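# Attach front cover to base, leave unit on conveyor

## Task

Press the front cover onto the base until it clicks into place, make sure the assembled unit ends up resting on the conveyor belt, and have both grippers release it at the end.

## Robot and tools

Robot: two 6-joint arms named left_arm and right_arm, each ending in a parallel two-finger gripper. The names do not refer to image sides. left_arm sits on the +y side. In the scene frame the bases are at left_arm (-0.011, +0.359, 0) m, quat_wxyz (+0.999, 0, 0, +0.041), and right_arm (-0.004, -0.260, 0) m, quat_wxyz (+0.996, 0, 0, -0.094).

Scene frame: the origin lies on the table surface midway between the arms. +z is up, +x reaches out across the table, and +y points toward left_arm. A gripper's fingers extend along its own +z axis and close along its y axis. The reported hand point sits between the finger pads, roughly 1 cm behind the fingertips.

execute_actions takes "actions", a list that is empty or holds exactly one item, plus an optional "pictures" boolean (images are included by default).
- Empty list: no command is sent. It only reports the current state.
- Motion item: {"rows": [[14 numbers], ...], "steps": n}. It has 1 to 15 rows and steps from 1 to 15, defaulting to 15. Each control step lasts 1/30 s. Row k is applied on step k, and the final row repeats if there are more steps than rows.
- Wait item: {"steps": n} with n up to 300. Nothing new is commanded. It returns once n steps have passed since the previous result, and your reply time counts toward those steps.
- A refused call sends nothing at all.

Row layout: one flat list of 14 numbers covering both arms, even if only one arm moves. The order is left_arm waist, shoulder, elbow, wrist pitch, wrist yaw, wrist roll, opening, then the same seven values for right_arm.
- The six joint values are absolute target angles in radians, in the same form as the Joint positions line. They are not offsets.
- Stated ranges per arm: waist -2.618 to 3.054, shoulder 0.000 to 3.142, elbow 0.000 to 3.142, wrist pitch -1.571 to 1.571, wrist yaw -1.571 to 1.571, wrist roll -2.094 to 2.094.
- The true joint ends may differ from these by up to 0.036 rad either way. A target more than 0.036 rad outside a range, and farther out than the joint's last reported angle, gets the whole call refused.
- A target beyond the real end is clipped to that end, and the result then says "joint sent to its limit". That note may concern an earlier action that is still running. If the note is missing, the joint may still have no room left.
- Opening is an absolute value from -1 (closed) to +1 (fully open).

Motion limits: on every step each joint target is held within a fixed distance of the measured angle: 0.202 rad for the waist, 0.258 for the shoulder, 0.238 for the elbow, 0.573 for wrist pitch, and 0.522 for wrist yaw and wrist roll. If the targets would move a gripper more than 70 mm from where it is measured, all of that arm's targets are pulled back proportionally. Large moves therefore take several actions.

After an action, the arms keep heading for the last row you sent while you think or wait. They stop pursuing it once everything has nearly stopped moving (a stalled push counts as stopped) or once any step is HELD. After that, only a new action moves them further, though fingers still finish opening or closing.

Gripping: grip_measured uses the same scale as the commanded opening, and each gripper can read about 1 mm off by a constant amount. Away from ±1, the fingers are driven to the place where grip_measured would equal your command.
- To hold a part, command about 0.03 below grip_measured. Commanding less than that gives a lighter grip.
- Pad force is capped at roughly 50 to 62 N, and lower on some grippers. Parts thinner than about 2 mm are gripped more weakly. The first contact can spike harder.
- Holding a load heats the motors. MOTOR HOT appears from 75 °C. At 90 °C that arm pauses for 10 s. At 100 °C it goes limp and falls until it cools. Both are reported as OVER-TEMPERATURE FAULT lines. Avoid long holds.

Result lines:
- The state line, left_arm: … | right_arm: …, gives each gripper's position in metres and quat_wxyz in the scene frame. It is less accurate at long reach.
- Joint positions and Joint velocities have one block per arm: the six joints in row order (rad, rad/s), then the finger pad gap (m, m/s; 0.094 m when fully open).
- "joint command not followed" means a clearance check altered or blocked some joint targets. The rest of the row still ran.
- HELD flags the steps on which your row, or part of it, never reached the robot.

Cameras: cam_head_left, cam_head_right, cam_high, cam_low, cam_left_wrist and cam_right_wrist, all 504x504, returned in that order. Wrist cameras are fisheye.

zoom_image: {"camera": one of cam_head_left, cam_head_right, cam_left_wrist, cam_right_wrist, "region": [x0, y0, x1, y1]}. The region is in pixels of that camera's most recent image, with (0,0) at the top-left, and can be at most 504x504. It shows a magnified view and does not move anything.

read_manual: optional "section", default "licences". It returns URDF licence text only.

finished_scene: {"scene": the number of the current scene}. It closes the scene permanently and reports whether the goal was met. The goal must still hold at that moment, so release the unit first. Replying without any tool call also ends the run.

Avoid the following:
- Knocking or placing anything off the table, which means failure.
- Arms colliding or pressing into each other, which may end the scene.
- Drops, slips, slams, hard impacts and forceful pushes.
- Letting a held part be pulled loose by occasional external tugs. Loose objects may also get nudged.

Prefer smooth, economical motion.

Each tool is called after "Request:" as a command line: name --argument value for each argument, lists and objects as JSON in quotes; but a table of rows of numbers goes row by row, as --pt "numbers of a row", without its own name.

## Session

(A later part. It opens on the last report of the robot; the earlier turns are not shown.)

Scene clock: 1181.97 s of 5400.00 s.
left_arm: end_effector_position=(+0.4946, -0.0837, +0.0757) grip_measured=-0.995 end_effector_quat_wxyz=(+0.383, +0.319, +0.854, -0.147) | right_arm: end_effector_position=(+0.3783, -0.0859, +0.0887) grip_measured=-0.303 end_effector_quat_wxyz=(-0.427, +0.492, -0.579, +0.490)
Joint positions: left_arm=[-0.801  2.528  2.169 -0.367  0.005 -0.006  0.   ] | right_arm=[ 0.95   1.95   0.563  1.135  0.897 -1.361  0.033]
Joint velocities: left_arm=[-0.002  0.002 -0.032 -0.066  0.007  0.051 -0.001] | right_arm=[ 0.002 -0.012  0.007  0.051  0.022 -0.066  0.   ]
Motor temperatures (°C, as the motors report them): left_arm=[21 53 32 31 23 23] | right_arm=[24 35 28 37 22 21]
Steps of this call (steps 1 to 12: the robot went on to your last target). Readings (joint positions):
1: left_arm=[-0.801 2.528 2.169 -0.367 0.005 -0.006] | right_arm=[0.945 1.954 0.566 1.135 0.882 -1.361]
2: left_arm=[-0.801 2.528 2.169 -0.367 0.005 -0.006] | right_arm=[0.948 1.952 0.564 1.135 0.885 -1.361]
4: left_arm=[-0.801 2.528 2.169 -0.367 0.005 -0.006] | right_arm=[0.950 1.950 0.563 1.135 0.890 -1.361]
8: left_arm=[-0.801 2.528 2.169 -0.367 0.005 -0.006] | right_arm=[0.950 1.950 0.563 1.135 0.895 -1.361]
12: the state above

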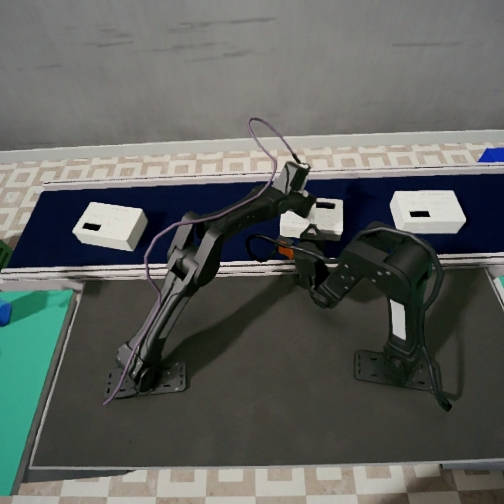

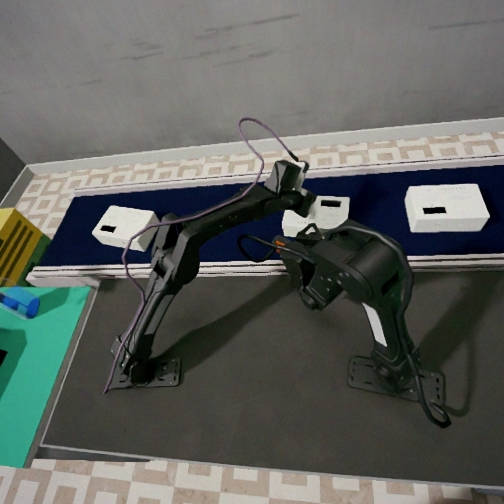

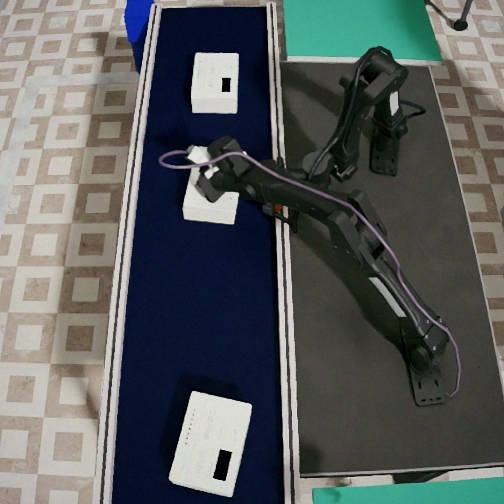

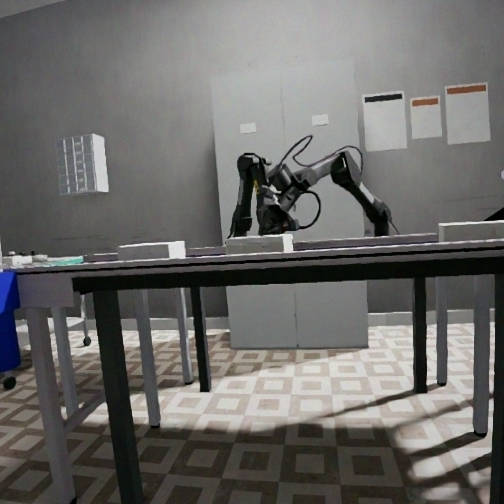

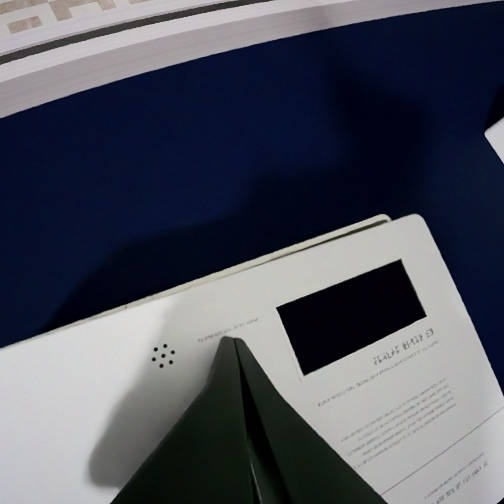

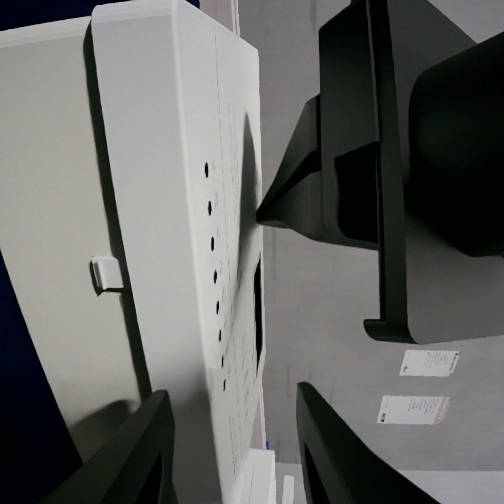

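Request:
execute_actions --actions '[{"rows":[[-0.795,2.50,2.16,-0.40,0,0,-1,0.95,1.95,0.57,1.127,0.90,-1.35,-0.24],[-0.795,2.495,2.16,-0.40,0,0,-1,0.945,1.955,0.58,1.127,0.895,-1.35,-0.18],[-0.795,2.49,2.16,-0.40,0,0,-1,0.942,1.96,0.583,1.127,0.892,-1.35,-0.12],[-0.795,2.485,2.16,-0.40,0,0,-1,0.94,1.963,0.585,1.127,0.889,-1.35,-0.06],[-0.795,2.48,2.16,-0.40,0,0,-1,0.937,1.965,0.587,1.127,0.886,-1.35,0.0],[-0.795,2.475,2.16,-0.40,0,0,-1,0.934,1.967,0.589,1.127,0.883,-1.35,0.06],[-0.795,2.47,2.16,-0.40,0,0,-1,0.931,1.969,0.591,1.127,0.88,-1.35,0.09],[-0.795,2.465,2.16,-0.40,0,0,-1,0.928,1.971,0.594,1.127,0.877,-1.35,0.12],[-0.795,2.46,2.16,-0.40,0,0,-1,0.925,1.973,0.597,1.127,0.874,-1.35,0.15],[-0.795,2.455,2.16,-0.40,0,0,-1,0.922,1.975,0.60,1.127,0.872,-1.35,0.18],[-0.795,2.45,2.16,-0.40,0,0,-1,0.919,1.977,0.603,1.127,0.87,-1.35,0.21],[-0.795,2.445,2.16,-0.40,0,0,-1,0.916,1.979,0.605,1.127,0.868,-1.35,0.24]],"steps":15}]' --pictures false

Request:
execute_actions --actions '[{"rows":[[-0.795,2.445,2.16,-0.40,0,0,-1,0.913,1.982,0.607,1.127,0.865,-1.35,0.24],[-0.795,2.445,2.16,-0.40,0,0,-1,0.91,1.985,0.609,1.127,0.862,-1.35,0.24],[-0.795,2.445,2.16,-0.40,0,0,-1,0.907,1.988,0.612,1.127,0.859,-1.35,0.24],[-0.795,2.445,2.16,-0.40,0,0,-1,0.904,1.99,0.615,1.127,0.856,-1.35,0.24],[-0.795,2.445,2.16,-0.40,0,0,-1,0.901,1.992,0.618,1.127,0.853,-1.35,0.24],[-0.795,2.445,2.16,-0.40,0,0,-1,0.898,1.994,0.62,1.127,0.85,-1.35,0.24],[-0.795,2.445,2.16,-0.40,0,0,-1,0.896,1.996,0.622,1.127,0.848,-1.35,0.24],[-0.795,2.445,2.16,-0.40,0,0,-1,0.894,1.997,0.624,1.127,0.846,-1.35,0.24]],"steps":15}]' --pictures false

Request:
execute_actions --actions '[{"steps":10}]'

Scene clock: 1225.10 s of 5400.00 s.
left_arm: end_effector_position=(+0.4930, -0.0823, +0.1106) grip_measured=-0.995 end_effector_quat_wxyz=(+0.398, +0.317, +0.847, -0.153) | right_arm: end_effector_position=(+0.3868, -0.0905, +0.0871) grip_measured=+0.237 end_effector_quat_wxyz=(-0.425, +0.489, -0.583, +0.491)
Joint positions: left_arm=[-0.801  2.468  2.169 -0.39   0.005 -0.006  0.   ] | right_arm=[ 0.923  1.966  0.581  1.135  0.879 -1.361  0.058]
Joint velocities: left_arm=[ 0.012 -0.129 -0.012 -0.007  0.022 -0.081  0.001] | right_arm=[-0.017  0.007  0.002 -0.051 -0.007 -0.022  0.001]
Motor temperatures (°C, as the motors report them): left_arm=[21 54 32 31 23 23] | right_arm=[24 37 26 35 22 21]
Steps of this call (steps 1 to 30: the robot went on to your last target; steps 31 to 90: nothing new was sent; then 39.63 s passed at rest; steps 91 to 105: all 15 steps of this action). Readings (joint positions):
91: left_arm=[-0.801 2.527 2.169 -0.367 0.005 -0.006] | right_arm=[0.950 1.950 0.563 1.135 0.898 -1.361]
92: left_arm=[-0.801 2.525 2.169 -0.370 0.005 -0.006] | right_arm=[0.950 1.950 0.563 1.135 0.898 -1.361]
94: left_arm=[-0.801 2.522 2.169 -0.378 0.005 -0.006] | right_arm=[0.950 1.950 0.563 1.135 0.898 -1.361]
98: left_arm=[-0.801 2.508 2.169 -0.388 0.005 -0.006] | right_arm=[0.943 1.950 0.563 1.135 0.891 -1.361]
105: the state above

Scene clock: 1225.60 s of 5400.00 s.
left_arm: end_effector_position=(+0.4928, -0.0821, +0.1141) grip_measured=-0.995 end_effector_quat_wxyz=(+0.400, +0.316, +0.846, -0.154) | right_arm: end_effector_position=(+0.3945, -0.0919, +0.0846) grip_measured=+0.237 end_effector_quat_wxyz=(-0.425, +0.489, -0.585, +0.488)
Joint positions: left_arm=[-0.801  2.462  2.169 -0.392  0.005 -0.006  0.   ] | right_arm=[ 0.9    1.984  0.6    1.135  0.855 -1.361  0.058]
Joint velocities: left_arm=[-0.012 -0.002 -0.012 -0.081 -0.007 -0.037 -0.   ] | right_arm=[ 0.002 -0.012 -0.002 -0.022 -0.066  0.007 -0.   ]
Motor temperatures (°C, as the motors report them): left_arm=[21 54 32 31 23 23] | right_arm=[24 37 27 35 22 21]
Steps of this call (steps 1 to 15: all 15 steps of this action). Readings (joint positions):
1: left_arm=[-0.801 2.465 2.169 -0.390 0.005 -0.006] | right_arm=[0.922 1.966 0.581 1.135 0.878 -1.361]
2: left_arm=[-0.801 2.463 2.169 -0.390 0.005 -0.006] | right_arm=[0.921 1.967 0.582 1.135 0.876 -1.361]
4: left_arm=[-0.801 2.462 2.169 -0.390 0.005 -0.006] | right_arm=[0.918 1.971 0.586 1.135 0.872 -1.361]
8: left_arm=[-0.801 2.462 2.169 -0.392 0.005 -0.006] | right_arm=[0.906 1.981 0.597 1.135 0.862 -1.361]
15: the state above

Scene clock: 1225.93 s of 5400.00 s.
left_arm: end_effector_position=(+0.4928, -0.0821, +0.1141) grip_measured=-0.995 end_effector_quat_wxyz=(+0.400, +0.316, +0.846, -0.154) | right_arm: end_effector_position=(+0.3946, -0.0916, +0.0845) grip_measured=+0.237 end_effector_quat_wxyz=(-0.426, +0.489, -0.584, +0.487)
Joint positions: left_arm=[-0.801  2.462  2.169 -0.392  0.005 -0.006  0.   ] | right_arm=[ 0.9    1.984  0.6    1.135  0.853 -1.361  0.058]
Joint velocities: left_arm=[ 0.012  0.002  0.007  0.007  0.037 -0.051 -0.001] | right_arm=[-0.007 -0.007  0.002  0.022  0.007  0.022 -0.001]
Motor temperatures (°C, as the motors report them): left_arm=[21 54 32 31 23 23] | right_arm=[24 37 27 35 22 21]
Steps of this call (steps 1 to 10: the robot went on to your last target). Readings (joint positions):
1: left_arm=[-0.801 2.462 2.169 -0.392 0.005 -0.006] | right_arm=[0.900 1.984 0.600 1.135 0.854 -1.361]
2: left_arm=[-0.801 2.462 2.169 -0.392 0.005 -0.006] | right_arm=[0.900 1.984 0.600 1.135 0.853 -1.361]
4: left_arm=[-0.801 2.462 2.169 -0.392 0.005 -0.006] | right_arm=[0.900 1.984 0.600 1.135 0.853 -1.361]
8: left_arm=[-0.801 2.462 2.169 -0.392 0.005 -0.006] | right_arm=[0.900 1.984 0.600 1.135 0.853 -1.361]
10: the state above

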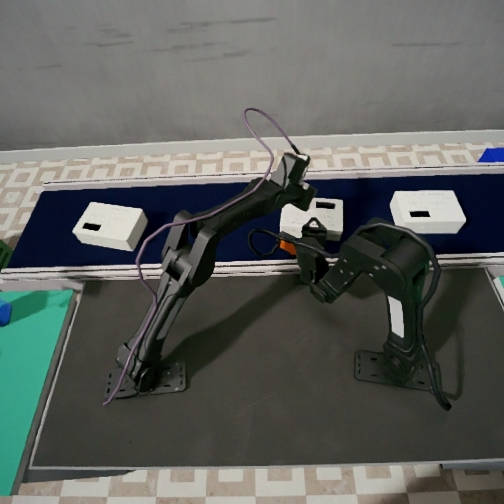

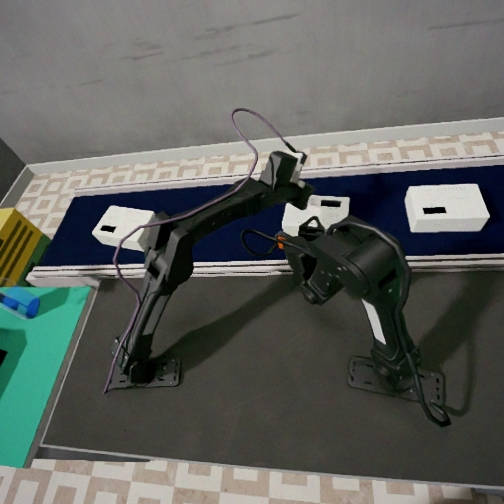

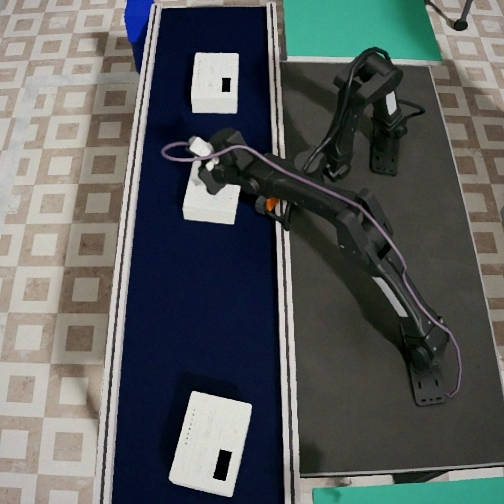

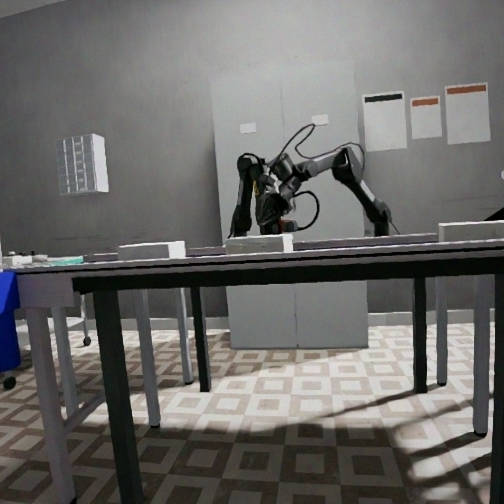

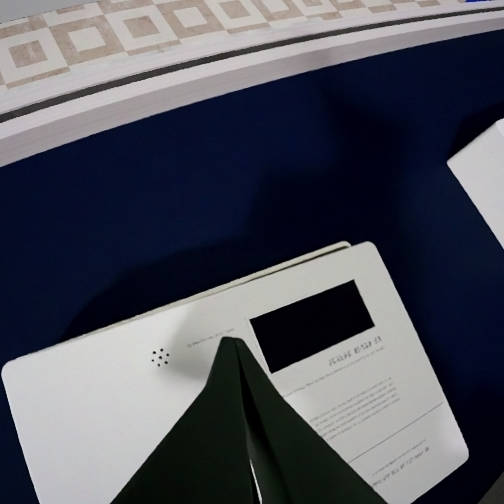

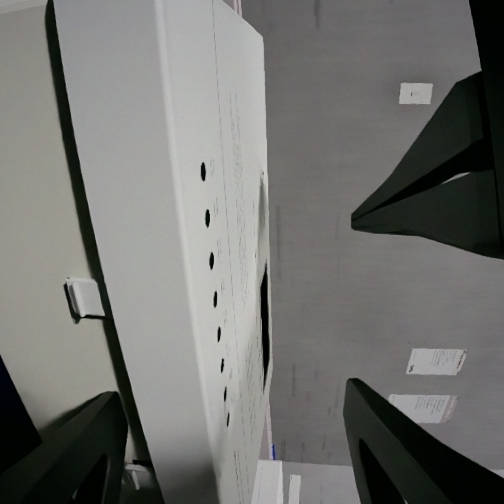

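Request:
execute_actions --actions '[{"rows":[[-0.795,2.445,2.16,-0.40,0,0,-1,0.894,1.997,0.624,1.14,0.846,-1.35,0.19],[-0.795,2.445,2.16,-0.40,0,0,-1,0.894,1.997,0.624,1.14,0.846,-1.35,0.14],[-0.795,2.445,2.16,-0.40,0,0,-1,0.894,1.997,0.624,1.14,0.846,-1.35,0.10],[-0.795,2.445,2.16,-0.40,0,0,-1,0.894,1.997,0.624,1.14,0.846,-1.35,0.06],[-0.795,2.445,2.16,-0.40,0,0,-1,0.894,1.997,0.624,1.14,0.846,-1.35,0.02],[-0.795,2.445,2.16,-0.40,0,0,-1,0.894,1.997,0.624,1.14,0.846,-1.35,-0.03],[-0.795,2.445,2.16,-0.40,0,0,-1,0.894,1.997,0.624,1.14,0.846,-1.35,-0.09],[-0.795,2.445,2.16,-0.40,0,0,-1,0.894,1.997,0.624,1.14,0.846,-1.35,-0.15],[-0.795,2.445,2.16,-0.40,0,0,-1,0.894,1.997,0.624,1.14,0.846,-1.35,-0.21],[-0.795,2.445,2.16,-0.40,0,0,-1,0.894,1.997,0.624,1.14,0.846,-1.35,-0.27],[-0.795,2.445,2.16,-0.40,0,0,-1,0.894,1.997,0.624,1.14,0.846,-1.35,-0.33],[-0.795,2.445,2.16,-0.40,0,0,-1,0.894,1.997,0.624,1.15,0.846,-1.35,-0.39],[-0.795,2.445,2.16,-0.40,0,0,-1,0.894,1.997,0.624,1.16,0.846,-1.35,-0.45],[-0.795,2.445,2.16,-0.40,0,0,-1,0.894,1.997,0.624,1.17,0.846,-1.35,-0.50],[-0.795,2.445,2.16,-0.40,0,0,-1,0.894,1.997,0.624,1.18,0.846,-1.35,-0.54]],"steps":15}]' --pictures false

Request:
execute_actions --actions '[{"steps":12}]'

Scene clock: 1242.67 s of 5400.00 s.
left_arm: end_effector_position=(+0.4928, -0.0821, +0.1141) grip_measured=-0.995 end_effector_quat_wxyz=(+0.400, +0.316, +0.846, -0.154) | right_arm: end_effector_position=(+0.3947, -0.0910, +0.0845) grip_measured=-0.516 end_effector_quat_wxyz=(-0.427, +0.490, -0.584, +0.486)
Joint positions: left_arm=[-0.801  2.462  2.169 -0.392  0.005 -0.006  0.   ] | right_arm=[ 0.9    1.984  0.6    1.135  0.85  -1.36   0.023]
Joint velocities: left_arm=[-0.002 -0.002 -0.002  0.022 -0.022  0.007  0.   ] | right_arm=[ 0.037  0.007 -0.007  0.081  0.007 -0.007 -0.044]
Motor temperatures (°C, as the motors report them): left_arm=[21 59 32 31 23 23] | right_arm=[24 36 27 35 22 21]
Steps of this call (steps 1 to 15: the robot went on to your last target; steps 16 to 90: nothing new was sent; then 13.23 s passed at rest; steps 91 to 105: all 15 steps of this action). Readings (joint positions):
91: left_arm=[-0.801 2.462 2.169 -0.392 0.005 -0.006] | right_arm=[0.900 1.984 0.600 1.135 0.852 -1.361]
92: left_arm=[-0.801 2.462 2.169 -0.392 0.005 -0.006] | right_arm=[0.900 1.984 0.600 1.135 0.852 -1.360]
94: left_arm=[-0.801 2.462 2.169 -0.392 0.005 -0.006] | right_arm=[0.900 1.984 0.600 1.134 0.852 -1.360]
98: left_arm=[-0.801 2.462 2.169 -0.392 0.005 -0.006] | right_arm=[0.900 1.984 0.600 1.132 0.850 -1.360]
105: the state above

Scene clock: 1243.07 s of 5400.00 s.
left_arm: end_effector_position=(+0.4928, -0.0821, +0.1141) grip_measured=-0.995 end_effector_quat_wxyz=(+0.400, +0.316, +0.846, -0.154) | right_arm: end_effector_position=(+0.3953, -0.0905, +0.0879) grip_measured=-0.537 end_effector_quat_wxyz=(-0.434, +0.484, -0.584, +0.486)
Joint positions: left_arm=[-0.801  2.462  2.169 -0.392  0.005 -0.006  0.   ] | right_arm=[ 0.9    1.984  0.6    1.154  0.85  -1.36   0.022]
Joint velocities: left_arm=[-0.007 -0.012  0.017  0.022  0.051  0.051 -0.   ] | right_arm=[ 0.002 -0.012 -0.002  0.081 -0.051 -0.007 -0.   ]
Motor temperatures (°C, as the motors report them): left_arm=[21 59 32 31 23 23] | right_arm=[24 36 27 35 22 21]
Steps of this call (steps 1 to 12: the robot went on to your last target). Readings (joint positions):
1: left_arm=[-0.801 2.462 2.169 -0.392 0.005 -0.006] | right_arm=[0.900 1.984 0.600 1.139 0.850 -1.360]
2: left_arm=[-0.801 2.462 2.169 -0.392 0.005 -0.006] | right_arm=[0.900 1.984 0.600 1.143 0.850 -1.360]
4: left_arm=[-0.801 2.462 2.169 -0.392 0.005 -0.006] | right_arm=[0.900 1.984 0.600 1.148 0.850 -1.360]
8: left_arm=[-0.801 2.462 2.169 -0.392 0.005 -0.006] | right_arm=[0.900 1.984 0.600 1.153 0.850 -1.360]
12: the state above

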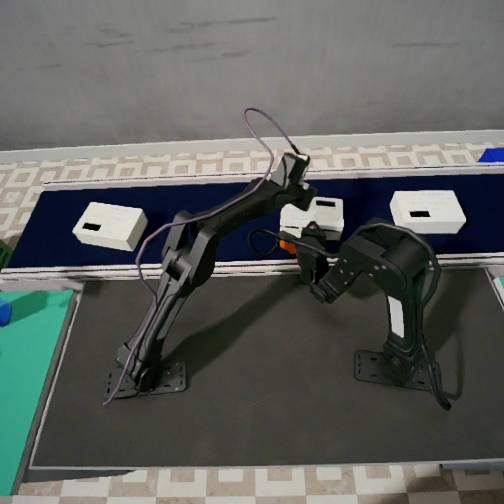

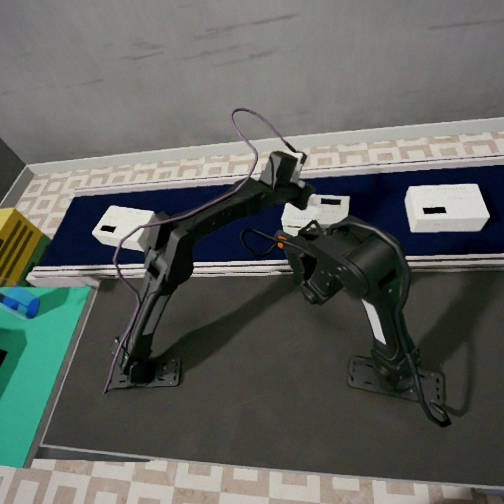

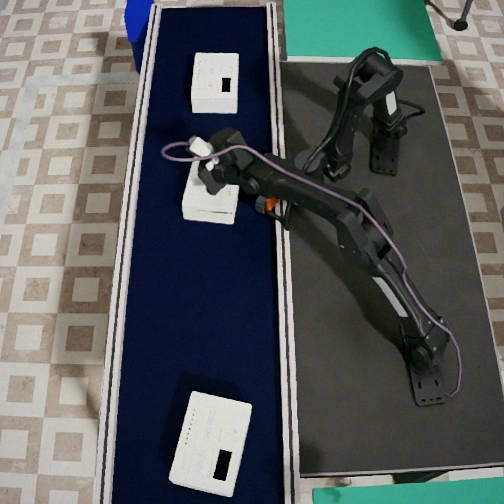

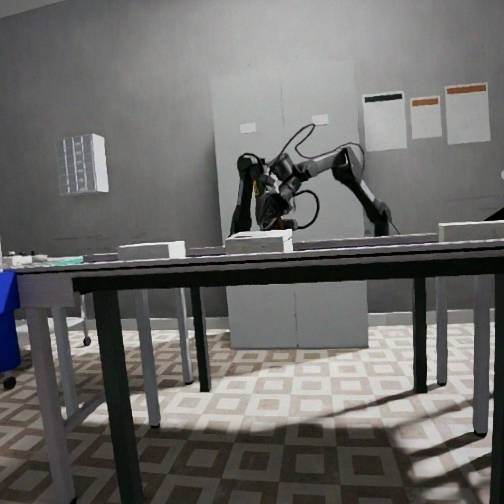

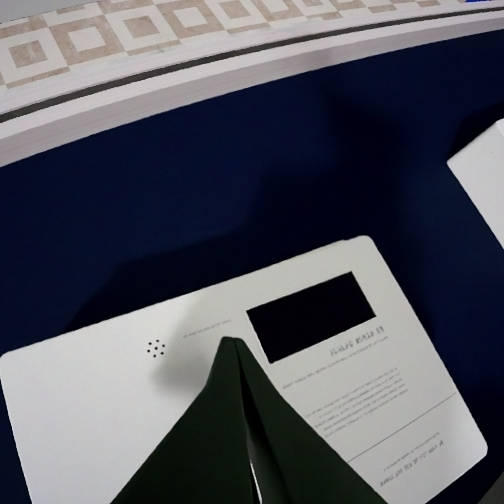

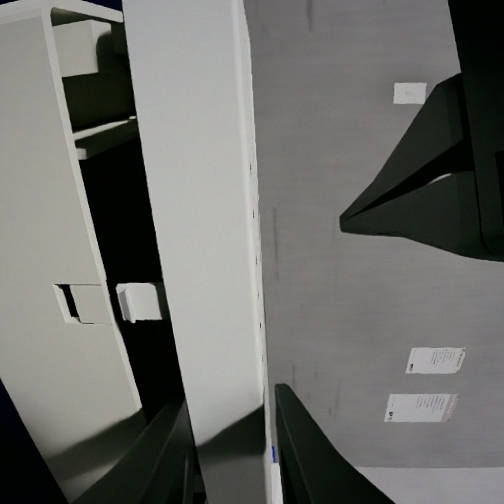

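Request:
execute_actions --actions '[{"rows":[[-0.795,2.465,2.16,-0.40,0,0,-1,0.892,1.998,0.626,1.18,0.844,-1.37,-0.54],[-0.795,2.465,2.16,-0.40,0,0,-1,0.89,1.999,0.628,1.18,0.842,-1.38,-0.54],[-0.795,2.465,2.16,-0.40,0,0,-1,0.888,2.0,0.63,1.18,0.84,-1.39,-0.54],[-0.795,2.465,2.16,-0.40,0,0,-1,0.886,2.0,0.632,1.18,0.838,-1.40,-0.54],[-0.795,2.465,2.16,-0.40,0,0,-1,0.886,2.0,0.632,1.18,0.838,-1.40,-0.54],[-0.795,2.465,2.16,-0.40,0,0,-1,0.886,2.0,0.632,1.18,0.838,-1.40,-0.54],[-0.795,2.465,2.16,-0.40,0,0,-1,0.886,2.0,0.632,1.18,0.838,-1.40,-0.54],[-0.795,2.465,2.16,-0.40,0,0,-1,0.886,2.0,0.632,1.18,0.838,-1.40,-0.54],[-0.795,2.465,2.16,-0.40,0,0,-1,0.886,2.0,0.632,1.18,0.838,-1.40,-0.54],[-0.795,2.465,2.16,-0.40,0,0,-1,0.886,2.0,0.632,1.18,0.838,-1.40,-0.57],[-0.795,2.465,2.16,-0.40,0,0,-1,0.886,2.0,0.632,1.18,0.838,-1.40,-0.60],[-0.795,2.465,2.16,-0.40,0,0,-1,0.886,2.0,0.632,1.18,0.838,-1.40,-0.62],[-0.795,2.465,2.16,-0.40,0,0,-1,0.886,2.0,0.632,1.18,0.838,-1.40,-0.64],[-0.795,2.465,2.16,-0.40,0,0,-1,0.886,2.0,0.632,1.18,0.838,-1.40,-0.66],[-0.795,2.465,2.16,-0.40,0,0,-1,0.886,2.0,0.632,1.18,0.838,-1.40,-0.68]],"steps":15}]' --pictures false

Request:
execute_actions --actions '[{"steps":8}]' --pictures false

Scene clock: 1263.03 s of 5400.00 s.
left_arm: end_effector_position=(+0.4928, -0.0821, +0.1141) grip_measured=-0.995 end_effector_quat_wxyz=(+0.400, +0.316, +0.846, -0.154) | right_arm: end_effector_position=(+0.3965, -0.0913, +0.0887) grip_measured=-0.635 end_effector_quat_wxyz=(-0.427, +0.493, -0.575, +0.493)
Joint positions: left_arm=[-0.801  2.462  2.169 -0.392  0.005 -0.006  0.   ] | right_arm=[ 0.895  1.984  0.6    1.16   0.843 -1.397  0.017]
Joint velocities: left_arm=[-0.017  0.002 -0.002 -0.066 -0.066 -0.022 -0.001] | right_arm=[-0.012 -0.007 -0.007 -0.007  0.007  0.037  0.   ]
Motor temperatures (°C, as the motors report them): left_arm=[21 61 32 32 23 23] | right_arm=[24 35 28 36 22 21]
Steps of this call (steps 1 to 30: the robot went on to your last target; steps 31 to 90: nothing new was sent; then 16.47 s passed at rest; steps 91 to 105: all 15 steps of this action). Readings (joint positions):
91: left_arm=[-0.801 2.462 2.169 -0.392 0.005 -0.006] | right_arm=[0.900 1.984 0.600 1.155 0.850 -1.362]
92: left_arm=[-0.801 2.462 2.169 -0.392 0.005 -0.006] | right_arm=[0.900 1.984 0.600 1.155 0.849 -1.365]
94: left_arm=[-0.801 2.462 2.169 -0.392 0.005 -0.006] | right_arm=[0.899 1.984 0.600 1.156 0.848 -1.376]
98: left_arm=[-0.801 2.462 2.169 -0.392 0.005 -0.006] | right_arm=[0.895 1.984 0.600 1.156 0.844 -1.390]
105: the state above

Scene clock: 1263.30 s of 5400.00 s.
left_arm: end_effector_position=(+0.4928, -0.0821, +0.1141) grip_measured=-0.995 end_effector_quat_wxyz=(+0.400, +0.316, +0.846, -0.154) | right_arm: end_effector_position=(+0.3965, -0.0913, +0.0887) grip_measured=-0.635 end_effector_quat_wxyz=(-0.427, +0.493, -0.575, +0.493)
Joint positions: left_arm=[-0.801  2.462  2.169 -0.392  0.005 -0.006  0.   ] | right_arm=[ 0.895  1.984  0.6    1.16   0.843 -1.397  0.017]
Joint velocities: left_arm=[ 0.017 -0.012  0.002  0.066  0.007 -0.051 -0.001] | right_arm=[ 0.002 -0.017  0.007 -0.095 -0.022 -0.007 -0.   ]
Motor temperatures (°C, as the motors report them): left_arm=[21 61 32 32 23 23] | right_arm=[24 35 28 36 22 21]
Steps of this call (steps 1 to 8: the robot went on to your last target). Readings (joint positions):
1: left_arm=[-0.801 2.462 2.169 -0.392 0.005 -0.006] | right_arm=[0.895 1.984 0.600 1.160 0.843 -1.397]
2: left_arm=[-0.801 2.462 2.169 -0.392 0.005 -0.006] | right_arm=[0.895 1.984 0.600 1.160 0.843 -1.397]
4: left_arm=[-0.801 2.462 2.169 -0.392 0.005 -0.006] | right_arm=[0.895 1.984 0.600 1.160 0.843 -1.397]
8: the state above

Request:
execute_actions --actions '[{"rows":[[-0.795,2.465,2.16,-0.40,0,0,-1,0.886,1.99,0.61,1.195,0.838,-1.405,-0.68],[-0.795,2.465,2.16,-0.40,0,0,-1,0.886,1.99,0.61,1.203,0.838,-1.41,-0.68],[-0.795,2.465,2.16,-0.40,0,0,-1,0.886,1.99,0.61,1.211,0.838,-1.416,-0.68],[-0.795,2.465,2.16,-0.40,0,0,-1,0.886,1.99,0.61,1.219,0.838,-1.422,-0.68],[-0.795,2.465,2.16,-0.40,0,0,-1,0.886,1.99,0.61,1.227,0.838,-1.428,-0.68],[-0.795,2.465,2.16,-0.40,0,0,-1,0.886,1.99,0.61,1.235,0.838,-1.434,-0.68],[-0.795,2.465,2.16,-0.40,0,0,-1,0.886,1.99,0.61,1.245,0.838,-1.44,-0.68],[-0.795,2.465,2.16,-0.40,0,0,-1,0.886,1.99,0.61,1.255,0.838,-1.448,-0.68]],"steps":15}]' --pictures false

Request:
execute_actions --actions '[{"steps":12}]'

Request:
zoom_image --camera "cam_low" --region '[200, 190, 340, 260]'

Scene clock: 1274.50 s of 5400.00 s.
left_arm: end_effector_position=(+0.4928, -0.0821, +0.1141) grip_measured=-0.995 end_effector_quat_wxyz=(+0.400, +0.316, +0.846, -0.154) | right_arm: end_effector_position=(+0.3981, -0.0897, +0.0986) grip_measured=-0.635 end_effector_quat_wxyz=(-0.436, +0.489, -0.563, +0.503)
Joint positions: left_arm=[-0.801  2.462  2.169 -0.392  0.005 -0.006  0.   ] | right_arm=[ 0.895  1.984  0.6    1.213  0.841 -1.444  0.017]
Joint velocities: left_arm=[ 0.002  0.012 -0.007 -0.037  0.007 -0.007 -0.   ] | right_arm=[-0.012 -0.007  0.002  0.066 -0.022 -0.007 -0.   ]
Motor temperatures (°C, as the motors report them): left_arm=[21 60 32 32 23 23] | right_arm=[24 35 28 36 22 21]
Steps of this call (steps 1 to 15: the robot went on to your last target; steps 16 to 90: nothing new was sent; then 7.70 s passed at rest; steps 91 to 105: all 15 steps of this action). Readings (joint positions):
91: left_arm=[-0.801 2.462 2.169 -0.392 0.005 -0.006] | right_arm=[0.895 1.984 0.600 1.161 0.843 -1.398]
92: left_arm=[-0.801 2.462 2.169 -0.392 0.005 -0.006] | right_arm=[0.895 1.984 0.600 1.163 0.843 -1.400]
94: left_arm=[-0.801 2.462 2.169 -0.392 0.005 -0.006] | right_arm=[0.895 1.984 0.600 1.168 0.842 -1.407]
98: left_arm=[-0.801 2.462 2.169 -0.392 0.005 -0.006] | right_arm=[0.895 1.984 0.600 1.187 0.842 -1.426]
105: the state above

Scene clock: 1274.90 s of 5400.00 s.
left_arm: end_effector_position=(+0.4928, -0.0821, +0.1141) grip_measured=-0.995 end_effector_quat_wxyz=(+0.400, +0.316, +0.846, -0.154) | right_arm: end_effector_position=(+0.3982, -0.0896, +0.0994) grip_measured=-0.635 end_effector_quat_wxyz=(-0.437, +0.489, -0.562, +0.504)
Joint positions: left_arm=[-0.801  2.462  2.169 -0.392  0.005 -0.006  0.   ] | right_arm=[ 0.895  1.984  0.6    1.217  0.841 -1.449  0.017]
Joint velocities: left_arm=[ 0.007 -0.022 -0.007  0.066 -0.066 -0.007  0.001] | right_arm=[-0.012 -0.027 -0.022  0.007  0.022  0.066 -0.   ]
Motor temperatures (°C, as the motors report them): left_arm=[21 60 32 32 23 23] | right_arm=[24 35 28 36 22 21]
Steps of this call (steps 1 to 12: the robot went on to your last target). Readings (joint positions):
1: left_arm=[-0.801 2.462 2.169 -0.392 0.005 -0.006] | right_arm=[0.895 1.984 0.600 1.214 0.841 -1.445]
2: left_arm=[-0.801 2.462 2.169 -0.392 0.005 -0.006] | right_arm=[0.895 1.984 0.600 1.215 0.841 -1.446]
4: left_arm=[-0.801 2.462 2.169 -0.392 0.005 -0.006] | right_arm=[0.895 1.984 0.600 1.216 0.841 -1.447]
8: left_arm=[-0.801 2.462 2.169 -0.392 0.005 -0.006] | right_arm=[0.895 1.984 0.600 1.217 0.841 -1.448]
12: the state above

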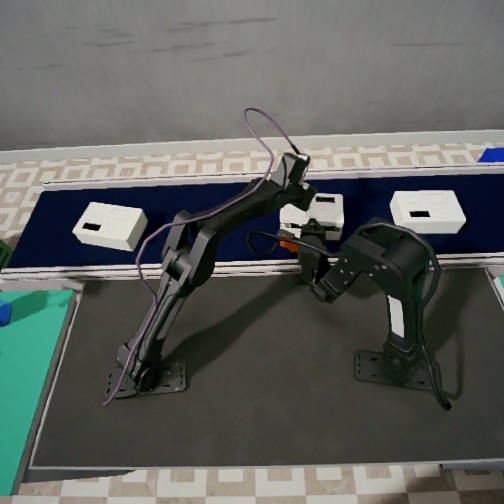

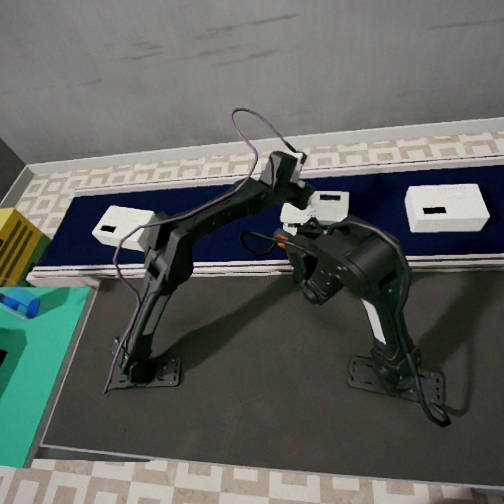

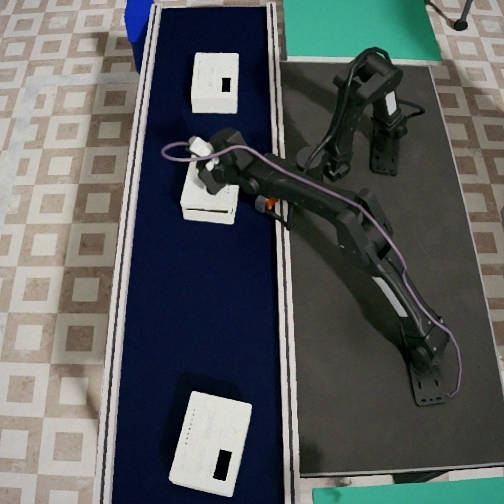

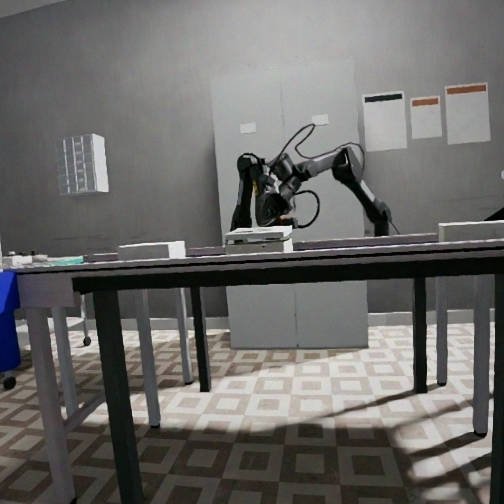

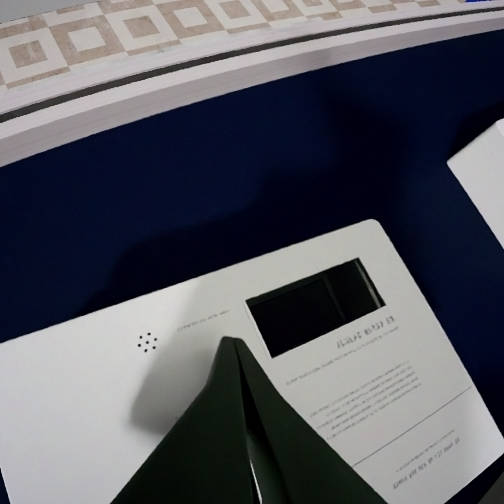

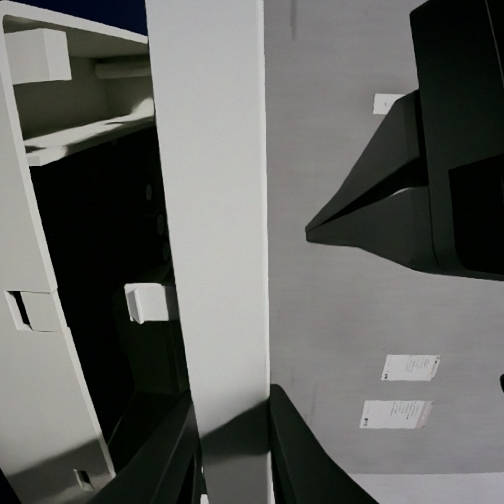

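Region (200, 190, 340, 260) of cam_low's 504x504 image, scaled by 3.600, with more detail than that image has.

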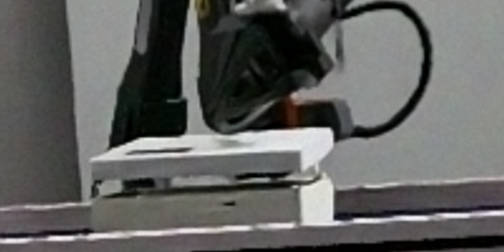

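Request:
execute_actions --actions '[{"rows":[[-0.795,2.465,2.16,-0.40,0,0,-1,0.884,1.99,0.61,1.255,0.833,-1.448,-0.68],[-0.795,2.465,2.16,-0.40,0,0,-1,0.882,1.99,0.61,1.255,0.828,-1.448,-0.68],[-0.795,2.465,2.16,-0.40,0,0,-1,0.879,1.99,0.61,1.255,0.823,-1.449,-0.68],[-0.795,2.465,2.16,-0.40,0,0,-1,0.877,1.99,0.61,1.255,0.818,-1.45,-0.68],[-0.795,2.465,2.16,-0.40,0,0,-1,0.874,1.99,0.61,1.255,0.813,-1.451,-0.68],[-0.795,2.465,2.16,-0.40,0,0,-1,0.872,1.99,0.61,1.255,0.808,-1.452,-0.68],[-0.795,2.465,2.16,-0.40,0,0,-1,0.869,1.99,0.61,1.255,0.803,-1.452,-0.68],[-0.795,2.465,2.16,-0.40,0,0,-1,0.867,1.99,0.61,1.255,0.799,-1.452,-0.68]],"steps":15}]' --pictures false

Request:
execute_actions --actions '[{"steps":12}]'

Request:
zoom_image --camera "cam_low" --region '[200, 190, 340, 260]'

Scene clock: 1315.93 s of 5400.00 s.
left_arm: end_effector_position=(+0.4928, -0.0821, +0.1141) grip_measured=-0.995 end_effector_quat_wxyz=(+0.400, +0.316, +0.846, -0.154) | right_arm: end_effector_position=(+0.4026, -0.0924, +0.0988) grip_measured=-0.635 end_effector_quat_wxyz=(-0.439, +0.494, -0.560, +0.500)
Joint positions: left_arm=[-0.801  2.462  2.169 -0.392  0.005 -0.006  0.   ] | right_arm=[ 0.873  1.984  0.6    1.218  0.807 -1.453  0.017]
Joint velocities: left_arm=[ 0.002 -0.022  0.007 -0.081 -0.037  0.037 -0.   ] | right_arm=[ 0.002 -0.002 -0.007 -0.066 -0.037 -0.022  0.001]
Motor temperatures (°C, as the motors report them): left_arm=[21 60 32 33 23 23] | right_arm=[24 35 27 37 22 21]
Steps of this call (steps 1 to 15: the robot went on to your last target; steps 16 to 90: nothing new was sent; then 37.53 s passed at rest; steps 91 to 105: all 15 steps of this action). Readings (joint positions):
91: left_arm=[-0.801 2.462 2.169 -0.392 0.005 -0.006] | right_arm=[0.895 1.984 0.600 1.218 0.840 -1.449]
92: left_arm=[-0.801 2.462 2.169 -0.392 0.005 -0.006] | right_arm=[0.894 1.984 0.600 1.218 0.839 -1.449]
94: left_arm=[-0.801 2.462 2.169 -0.392 0.005 -0.006] | right_arm=[0.890 1.984 0.600 1.218 0.834 -1.450]
98: left_arm=[-0.801 2.462 2.169 -0.392 0.005 -0.006] | right_arm=[0.879 1.984 0.600 1.218 0.819 -1.451]
105: the state above

Scene clock: 1316.33 s of 5400.00 s.
left_arm: end_effector_position=(+0.4928, -0.0821, +0.1141) grip_measured=-0.995 end_effector_quat_wxyz=(+0.400, +0.316, +0.846, -0.154) | right_arm: end_effector_position=(+0.4027, -0.0918, +0.0987) grip_measured=-0.635 end_effector_quat_wxyz=(-0.440, +0.495, -0.559, +0.499)
Joint positions: left_arm=[-0.801  2.462  2.169 -0.392  0.005 -0.006  0.   ] | right_arm=[ 0.873  1.984  0.6    1.218  0.803 -1.453  0.017]
Joint velocities: left_arm=[ 0.002  0.002  0.012 -0.007 -0.022  0.051  0.002] | right_arm=[ 0.002  0.002 -0.007 -0.007 -0.022 -0.007  0.   ]
Motor temperatures (°C, as the motors report them): left_arm=[21 60 32 33 23 23] | right_arm=[24 35 27 37 22 21]
Steps of this call (steps 1 to 12: the robot went on to your last target). Readings (joint positions):
1: left_arm=[-0.801 2.462 2.169 -0.392 0.005 -0.006] | right_arm=[0.873 1.984 0.600 1.218 0.806 -1.453]
2: left_arm=[-0.801 2.462 2.169 -0.392 0.005 -0.006] | right_arm=[0.873 1.984 0.600 1.218 0.805 -1.453]
4: left_arm=[-0.801 2.462 2.169 -0.392 0.005 -0.006] | right_arm=[0.873 1.984 0.600 1.218 0.805 -1.453]
8: left_arm=[-0.801 2.462 2.169 -0.392 0.005 -0.006] | right_arm=[0.873 1.984 0.600 1.218 0.804 -1.453]
12: the state above

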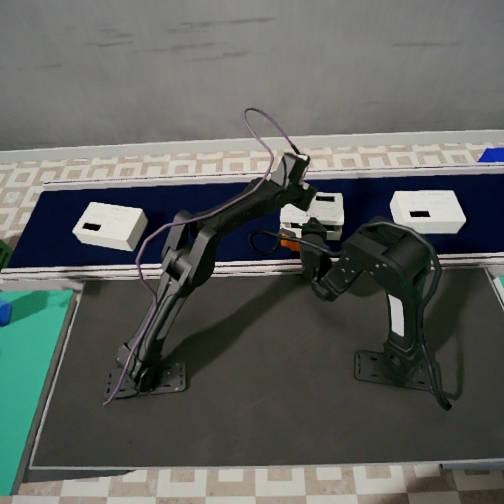

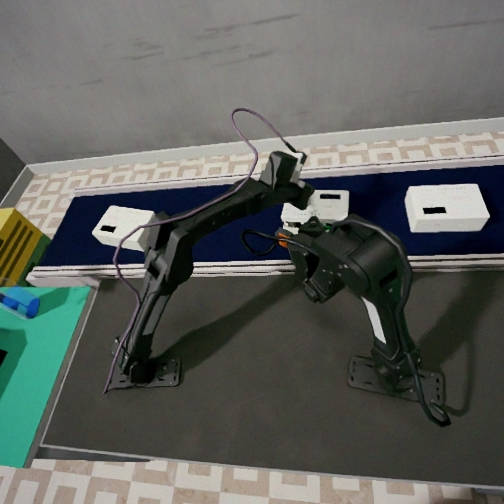

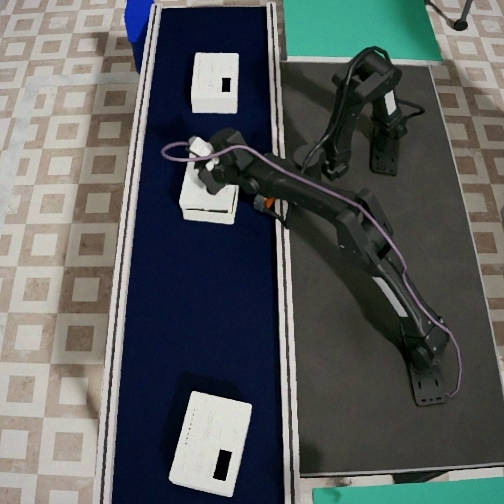

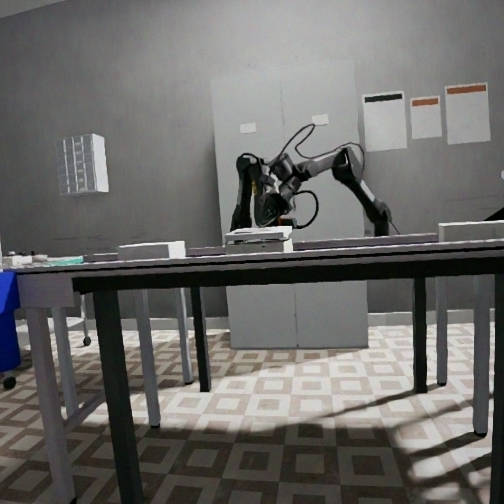

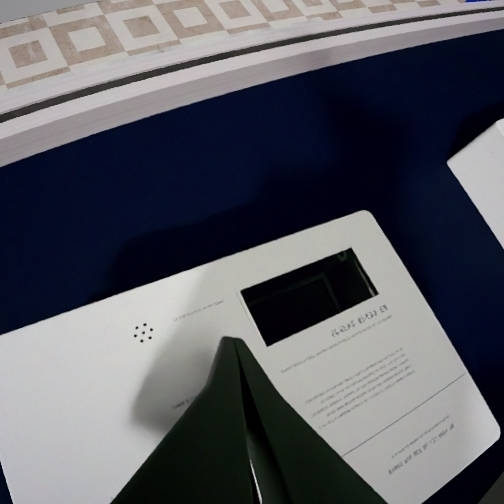

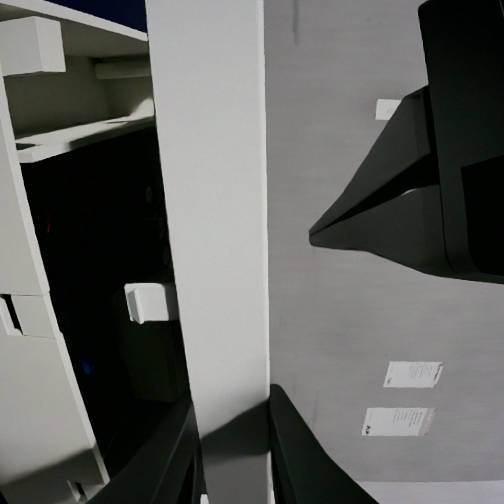

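Region (200, 190, 340, 260) of cam_low's 504x504 image, scaled by 3.600, with more detail than that image has.

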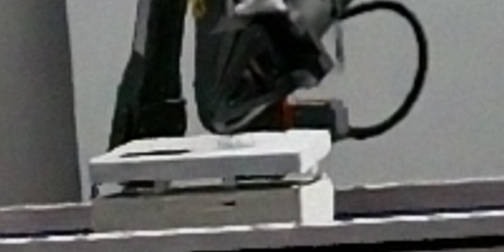

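Request:
zoom_image --camera "cam_high" --region '[170, 180, 250, 235]'

Region (170, 180, 250, 235) of cam_high's 504x504 image, scaled by 6.300, with more detail than that image has; it fills the top 346 rows of this view, and the rest is white.

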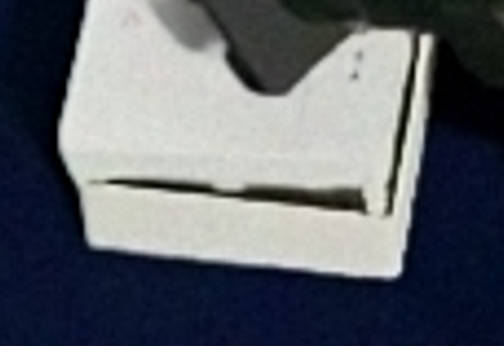

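Request:
execute_actions --actions '[{"rows":[[-0.795,2.465,2.16,-0.40,0,0,-1,0.878,1.99,0.60,1.255,0.812,-1.452,-0.68],[-0.795,2.465,2.16,-0.40,0,0,-1,0.882,1.99,0.60,1.255,0.817,-1.452,-0.68],[-0.795,2.465,2.16,-0.40,0,0,-1,0.886,1.99,0.595,1.255,0.822,-1.452,-0.68],[-0.795,2.465,2.16,-0.40,0,0,-1,0.89,1.99,0.592,1.255,0.826,-1.452,-0.68],[-0.795,2.465,2.16,-0.40,0,0,-1,0.89,1.99,0.59,1.255,0.826,-1.452,-0.68],[-0.795,2.465,2.16,-0.40,0,0,-1,0.89,1.99,0.588,1.255,0.826,-1.452,-0.68],[-0.795,2.465,2.16,-0.40,0,0,-1,0.89,1.99,0.586,1.255,0.826,-1.452,-0.68],[-0.795,2.465,2.16,-0.40,0,0,-1,0.89,1.99,0.584,1.26,0.826,-1.452,-0.68],[-0.795,2.465,2.16,-0.40,0,0,-1,0.89,1.99,0.582,1.262,0.826,-1.452,-0.68],[-0.795,2.465,2.16,-0.40,0,0,-1,0.89,1.99,0.58,1.264,0.826,-1.452,-0.68],[-0.795,2.465,2.16,-0.40,0,0,-1,0.89,1.99,0.578,1.265,0.826,-1.452,-0.68]],"steps":15}]' --pictures false

Request:
execute_actions --actions '[{"steps":12}]'

Request:
zoom_image --camera "cam_high" --region '[170, 180, 250, 235]'

Request:
zoom_image --camera "cam_low" --region '[215, 215, 305, 260]'

Scene clock: 1352.53 s of 5400.00 s.
left_arm: end_effector_position=(+0.4928, -0.0821, +0.1141) grip_measured=-0.995 end_effector_quat_wxyz=(+0.400, +0.316, +0.846, -0.154) | right_arm: end_effector_position=(+0.3988, -0.0909, +0.0972) grip_measured=-0.635 end_effector_quat_wxyz=(-0.439, +0.496, -0.558, +0.500)
Joint positions: left_arm=[-0.801  2.462  2.169 -0.392  0.005 -0.006  0.   ] | right_arm=[ 0.883  1.984  0.589  1.226  0.812 -1.453  0.017]
Joint velocities: left_arm=[-0.017  0.007 -0.007  0.007  0.051  0.022 -0.001] | right_arm=[-0.027  0.002 -0.051  0.037  0.051  0.022  0.   ]
Motor temperatures (°C, as the motors report them): left_arm=[21 61 33 33 23 23] | right_arm=[24 35 27 38 22 21]
Steps of this call (steps 1 to 15: the robot went on to your last target; steps 16 to 90: nothing new was sent; then 32.70 s passed at rest; steps 91 to 105: all 15 steps of this action). Readings (joint positions):
91: left_arm=[-0.801 2.462 2.169 -0.392 0.005 -0.006] | right_arm=[0.873 1.984 0.600 1.218 0.803 -1.453]
92: left_arm=[-0.801 2.462 2.169 -0.392 0.005 -0.006] | right_arm=[0.873 1.984 0.600 1.218 0.803 -1.453]
94: left_arm=[-0.801 2.462 2.169 -0.392 0.005 -0.006] | right_arm=[0.875 1.984 0.600 1.218 0.806 -1.453]
98: left_arm=[-0.801 2.462 2.169 -0.392 0.005 -0.006] | right_arm=[0.883 1.984 0.600 1.218 0.810 -1.453]
105: the state above

Scene clock: 1352.93 s of 5400.00 s.
left_arm: end_effector_position=(+0.4928, -0.0821, +0.1141) grip_measured=-0.995 end_effector_quat_wxyz=(+0.400, +0.316, +0.846, -0.154) | right_arm: end_effector_position=(+0.3986, -0.0911, +0.0970) grip_measured=-0.635 end_effector_quat_wxyz=(-0.439, +0.496, -0.558, +0.500)
Joint positions: left_arm=[-0.801  2.462  2.169 -0.392  0.005 -0.006  0.   ] | right_arm=[ 0.883  1.984  0.588  1.227  0.812 -1.453  0.017]
Joint velocities: left_arm=[ 0.002 -0.002 -0.002  0.022 -0.066 -0.022  0.   ] | right_arm=[-0.017  0.002 -0.002  0.037 -0.022  0.051  0.   ]
Motor temperatures (°C, as the motors report them): left_arm=[21 61 33 33 23 23] | right_arm=[24 35 27 38 22 21]
Steps of this call (steps 1 to 12: the robot went on to your last target). Readings (joint positions):
1: left_arm=[-0.801 2.462 2.169 -0.392 0.005 -0.006] | right_arm=[0.883 1.984 0.588 1.226 0.812 -1.453]
2: left_arm=[-0.801 2.462 2.169 -0.392 0.005 -0.006] | right_arm=[0.883 1.984 0.588 1.226 0.812 -1.453]
4: left_arm=[-0.801 2.462 2.169 -0.392 0.005 -0.006] | right_arm=[0.883 1.984 0.588 1.227 0.812 -1.453]
8: left_arm=[-0.801 2.462 2.169 -0.392 0.005 -0.006] | right_arm=[0.883 1.984 0.588 1.227 0.812 -1.453]
12: the state above

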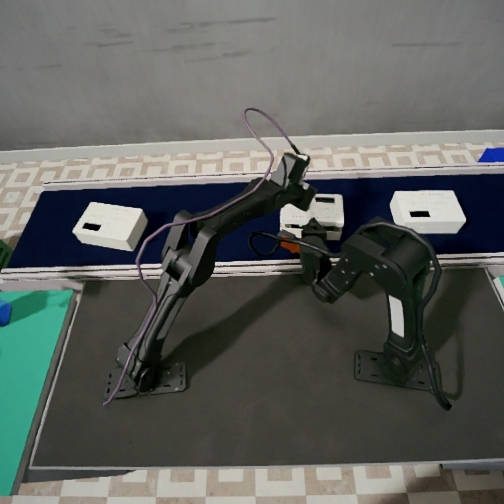

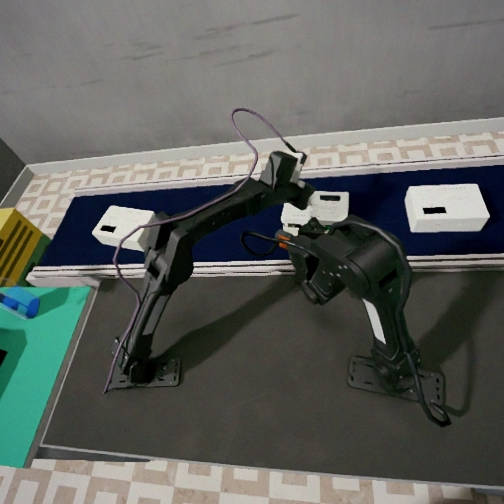

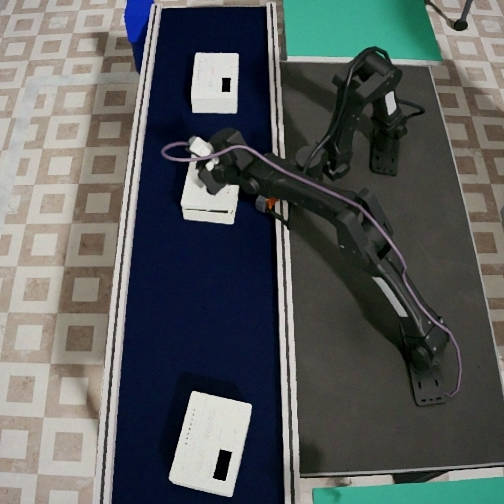

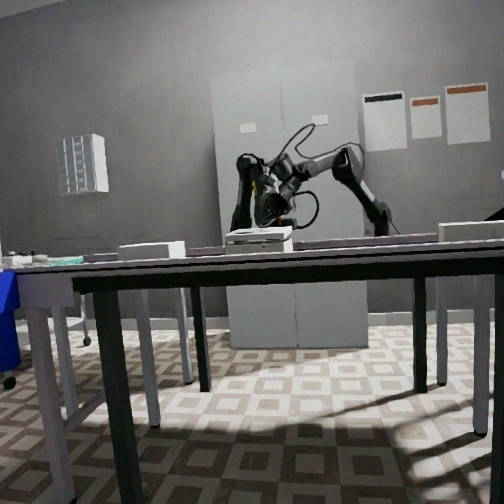

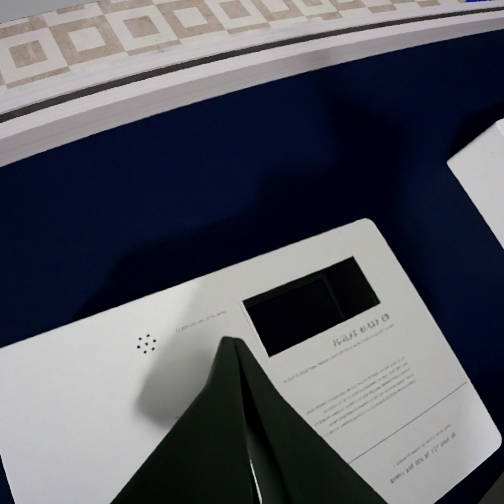

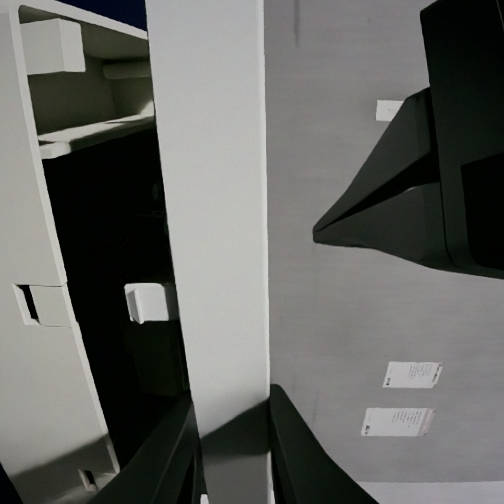

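Region (170, 180, 250, 235) of cam_high's 504x504 image, scaled by 6.300, with more detail than that image has; it fills the top 346 rows of this view, and the rest is white.

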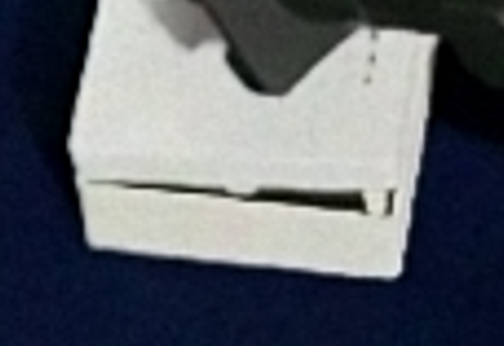

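Region (215, 215, 305, 260) of cam_low's 504x504 image, scaled by 5.600, with more detail than that image has.

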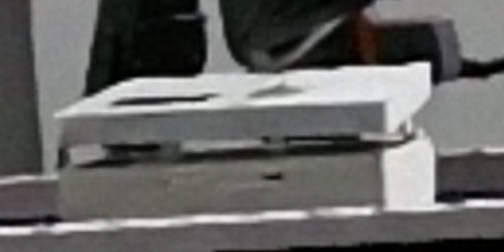

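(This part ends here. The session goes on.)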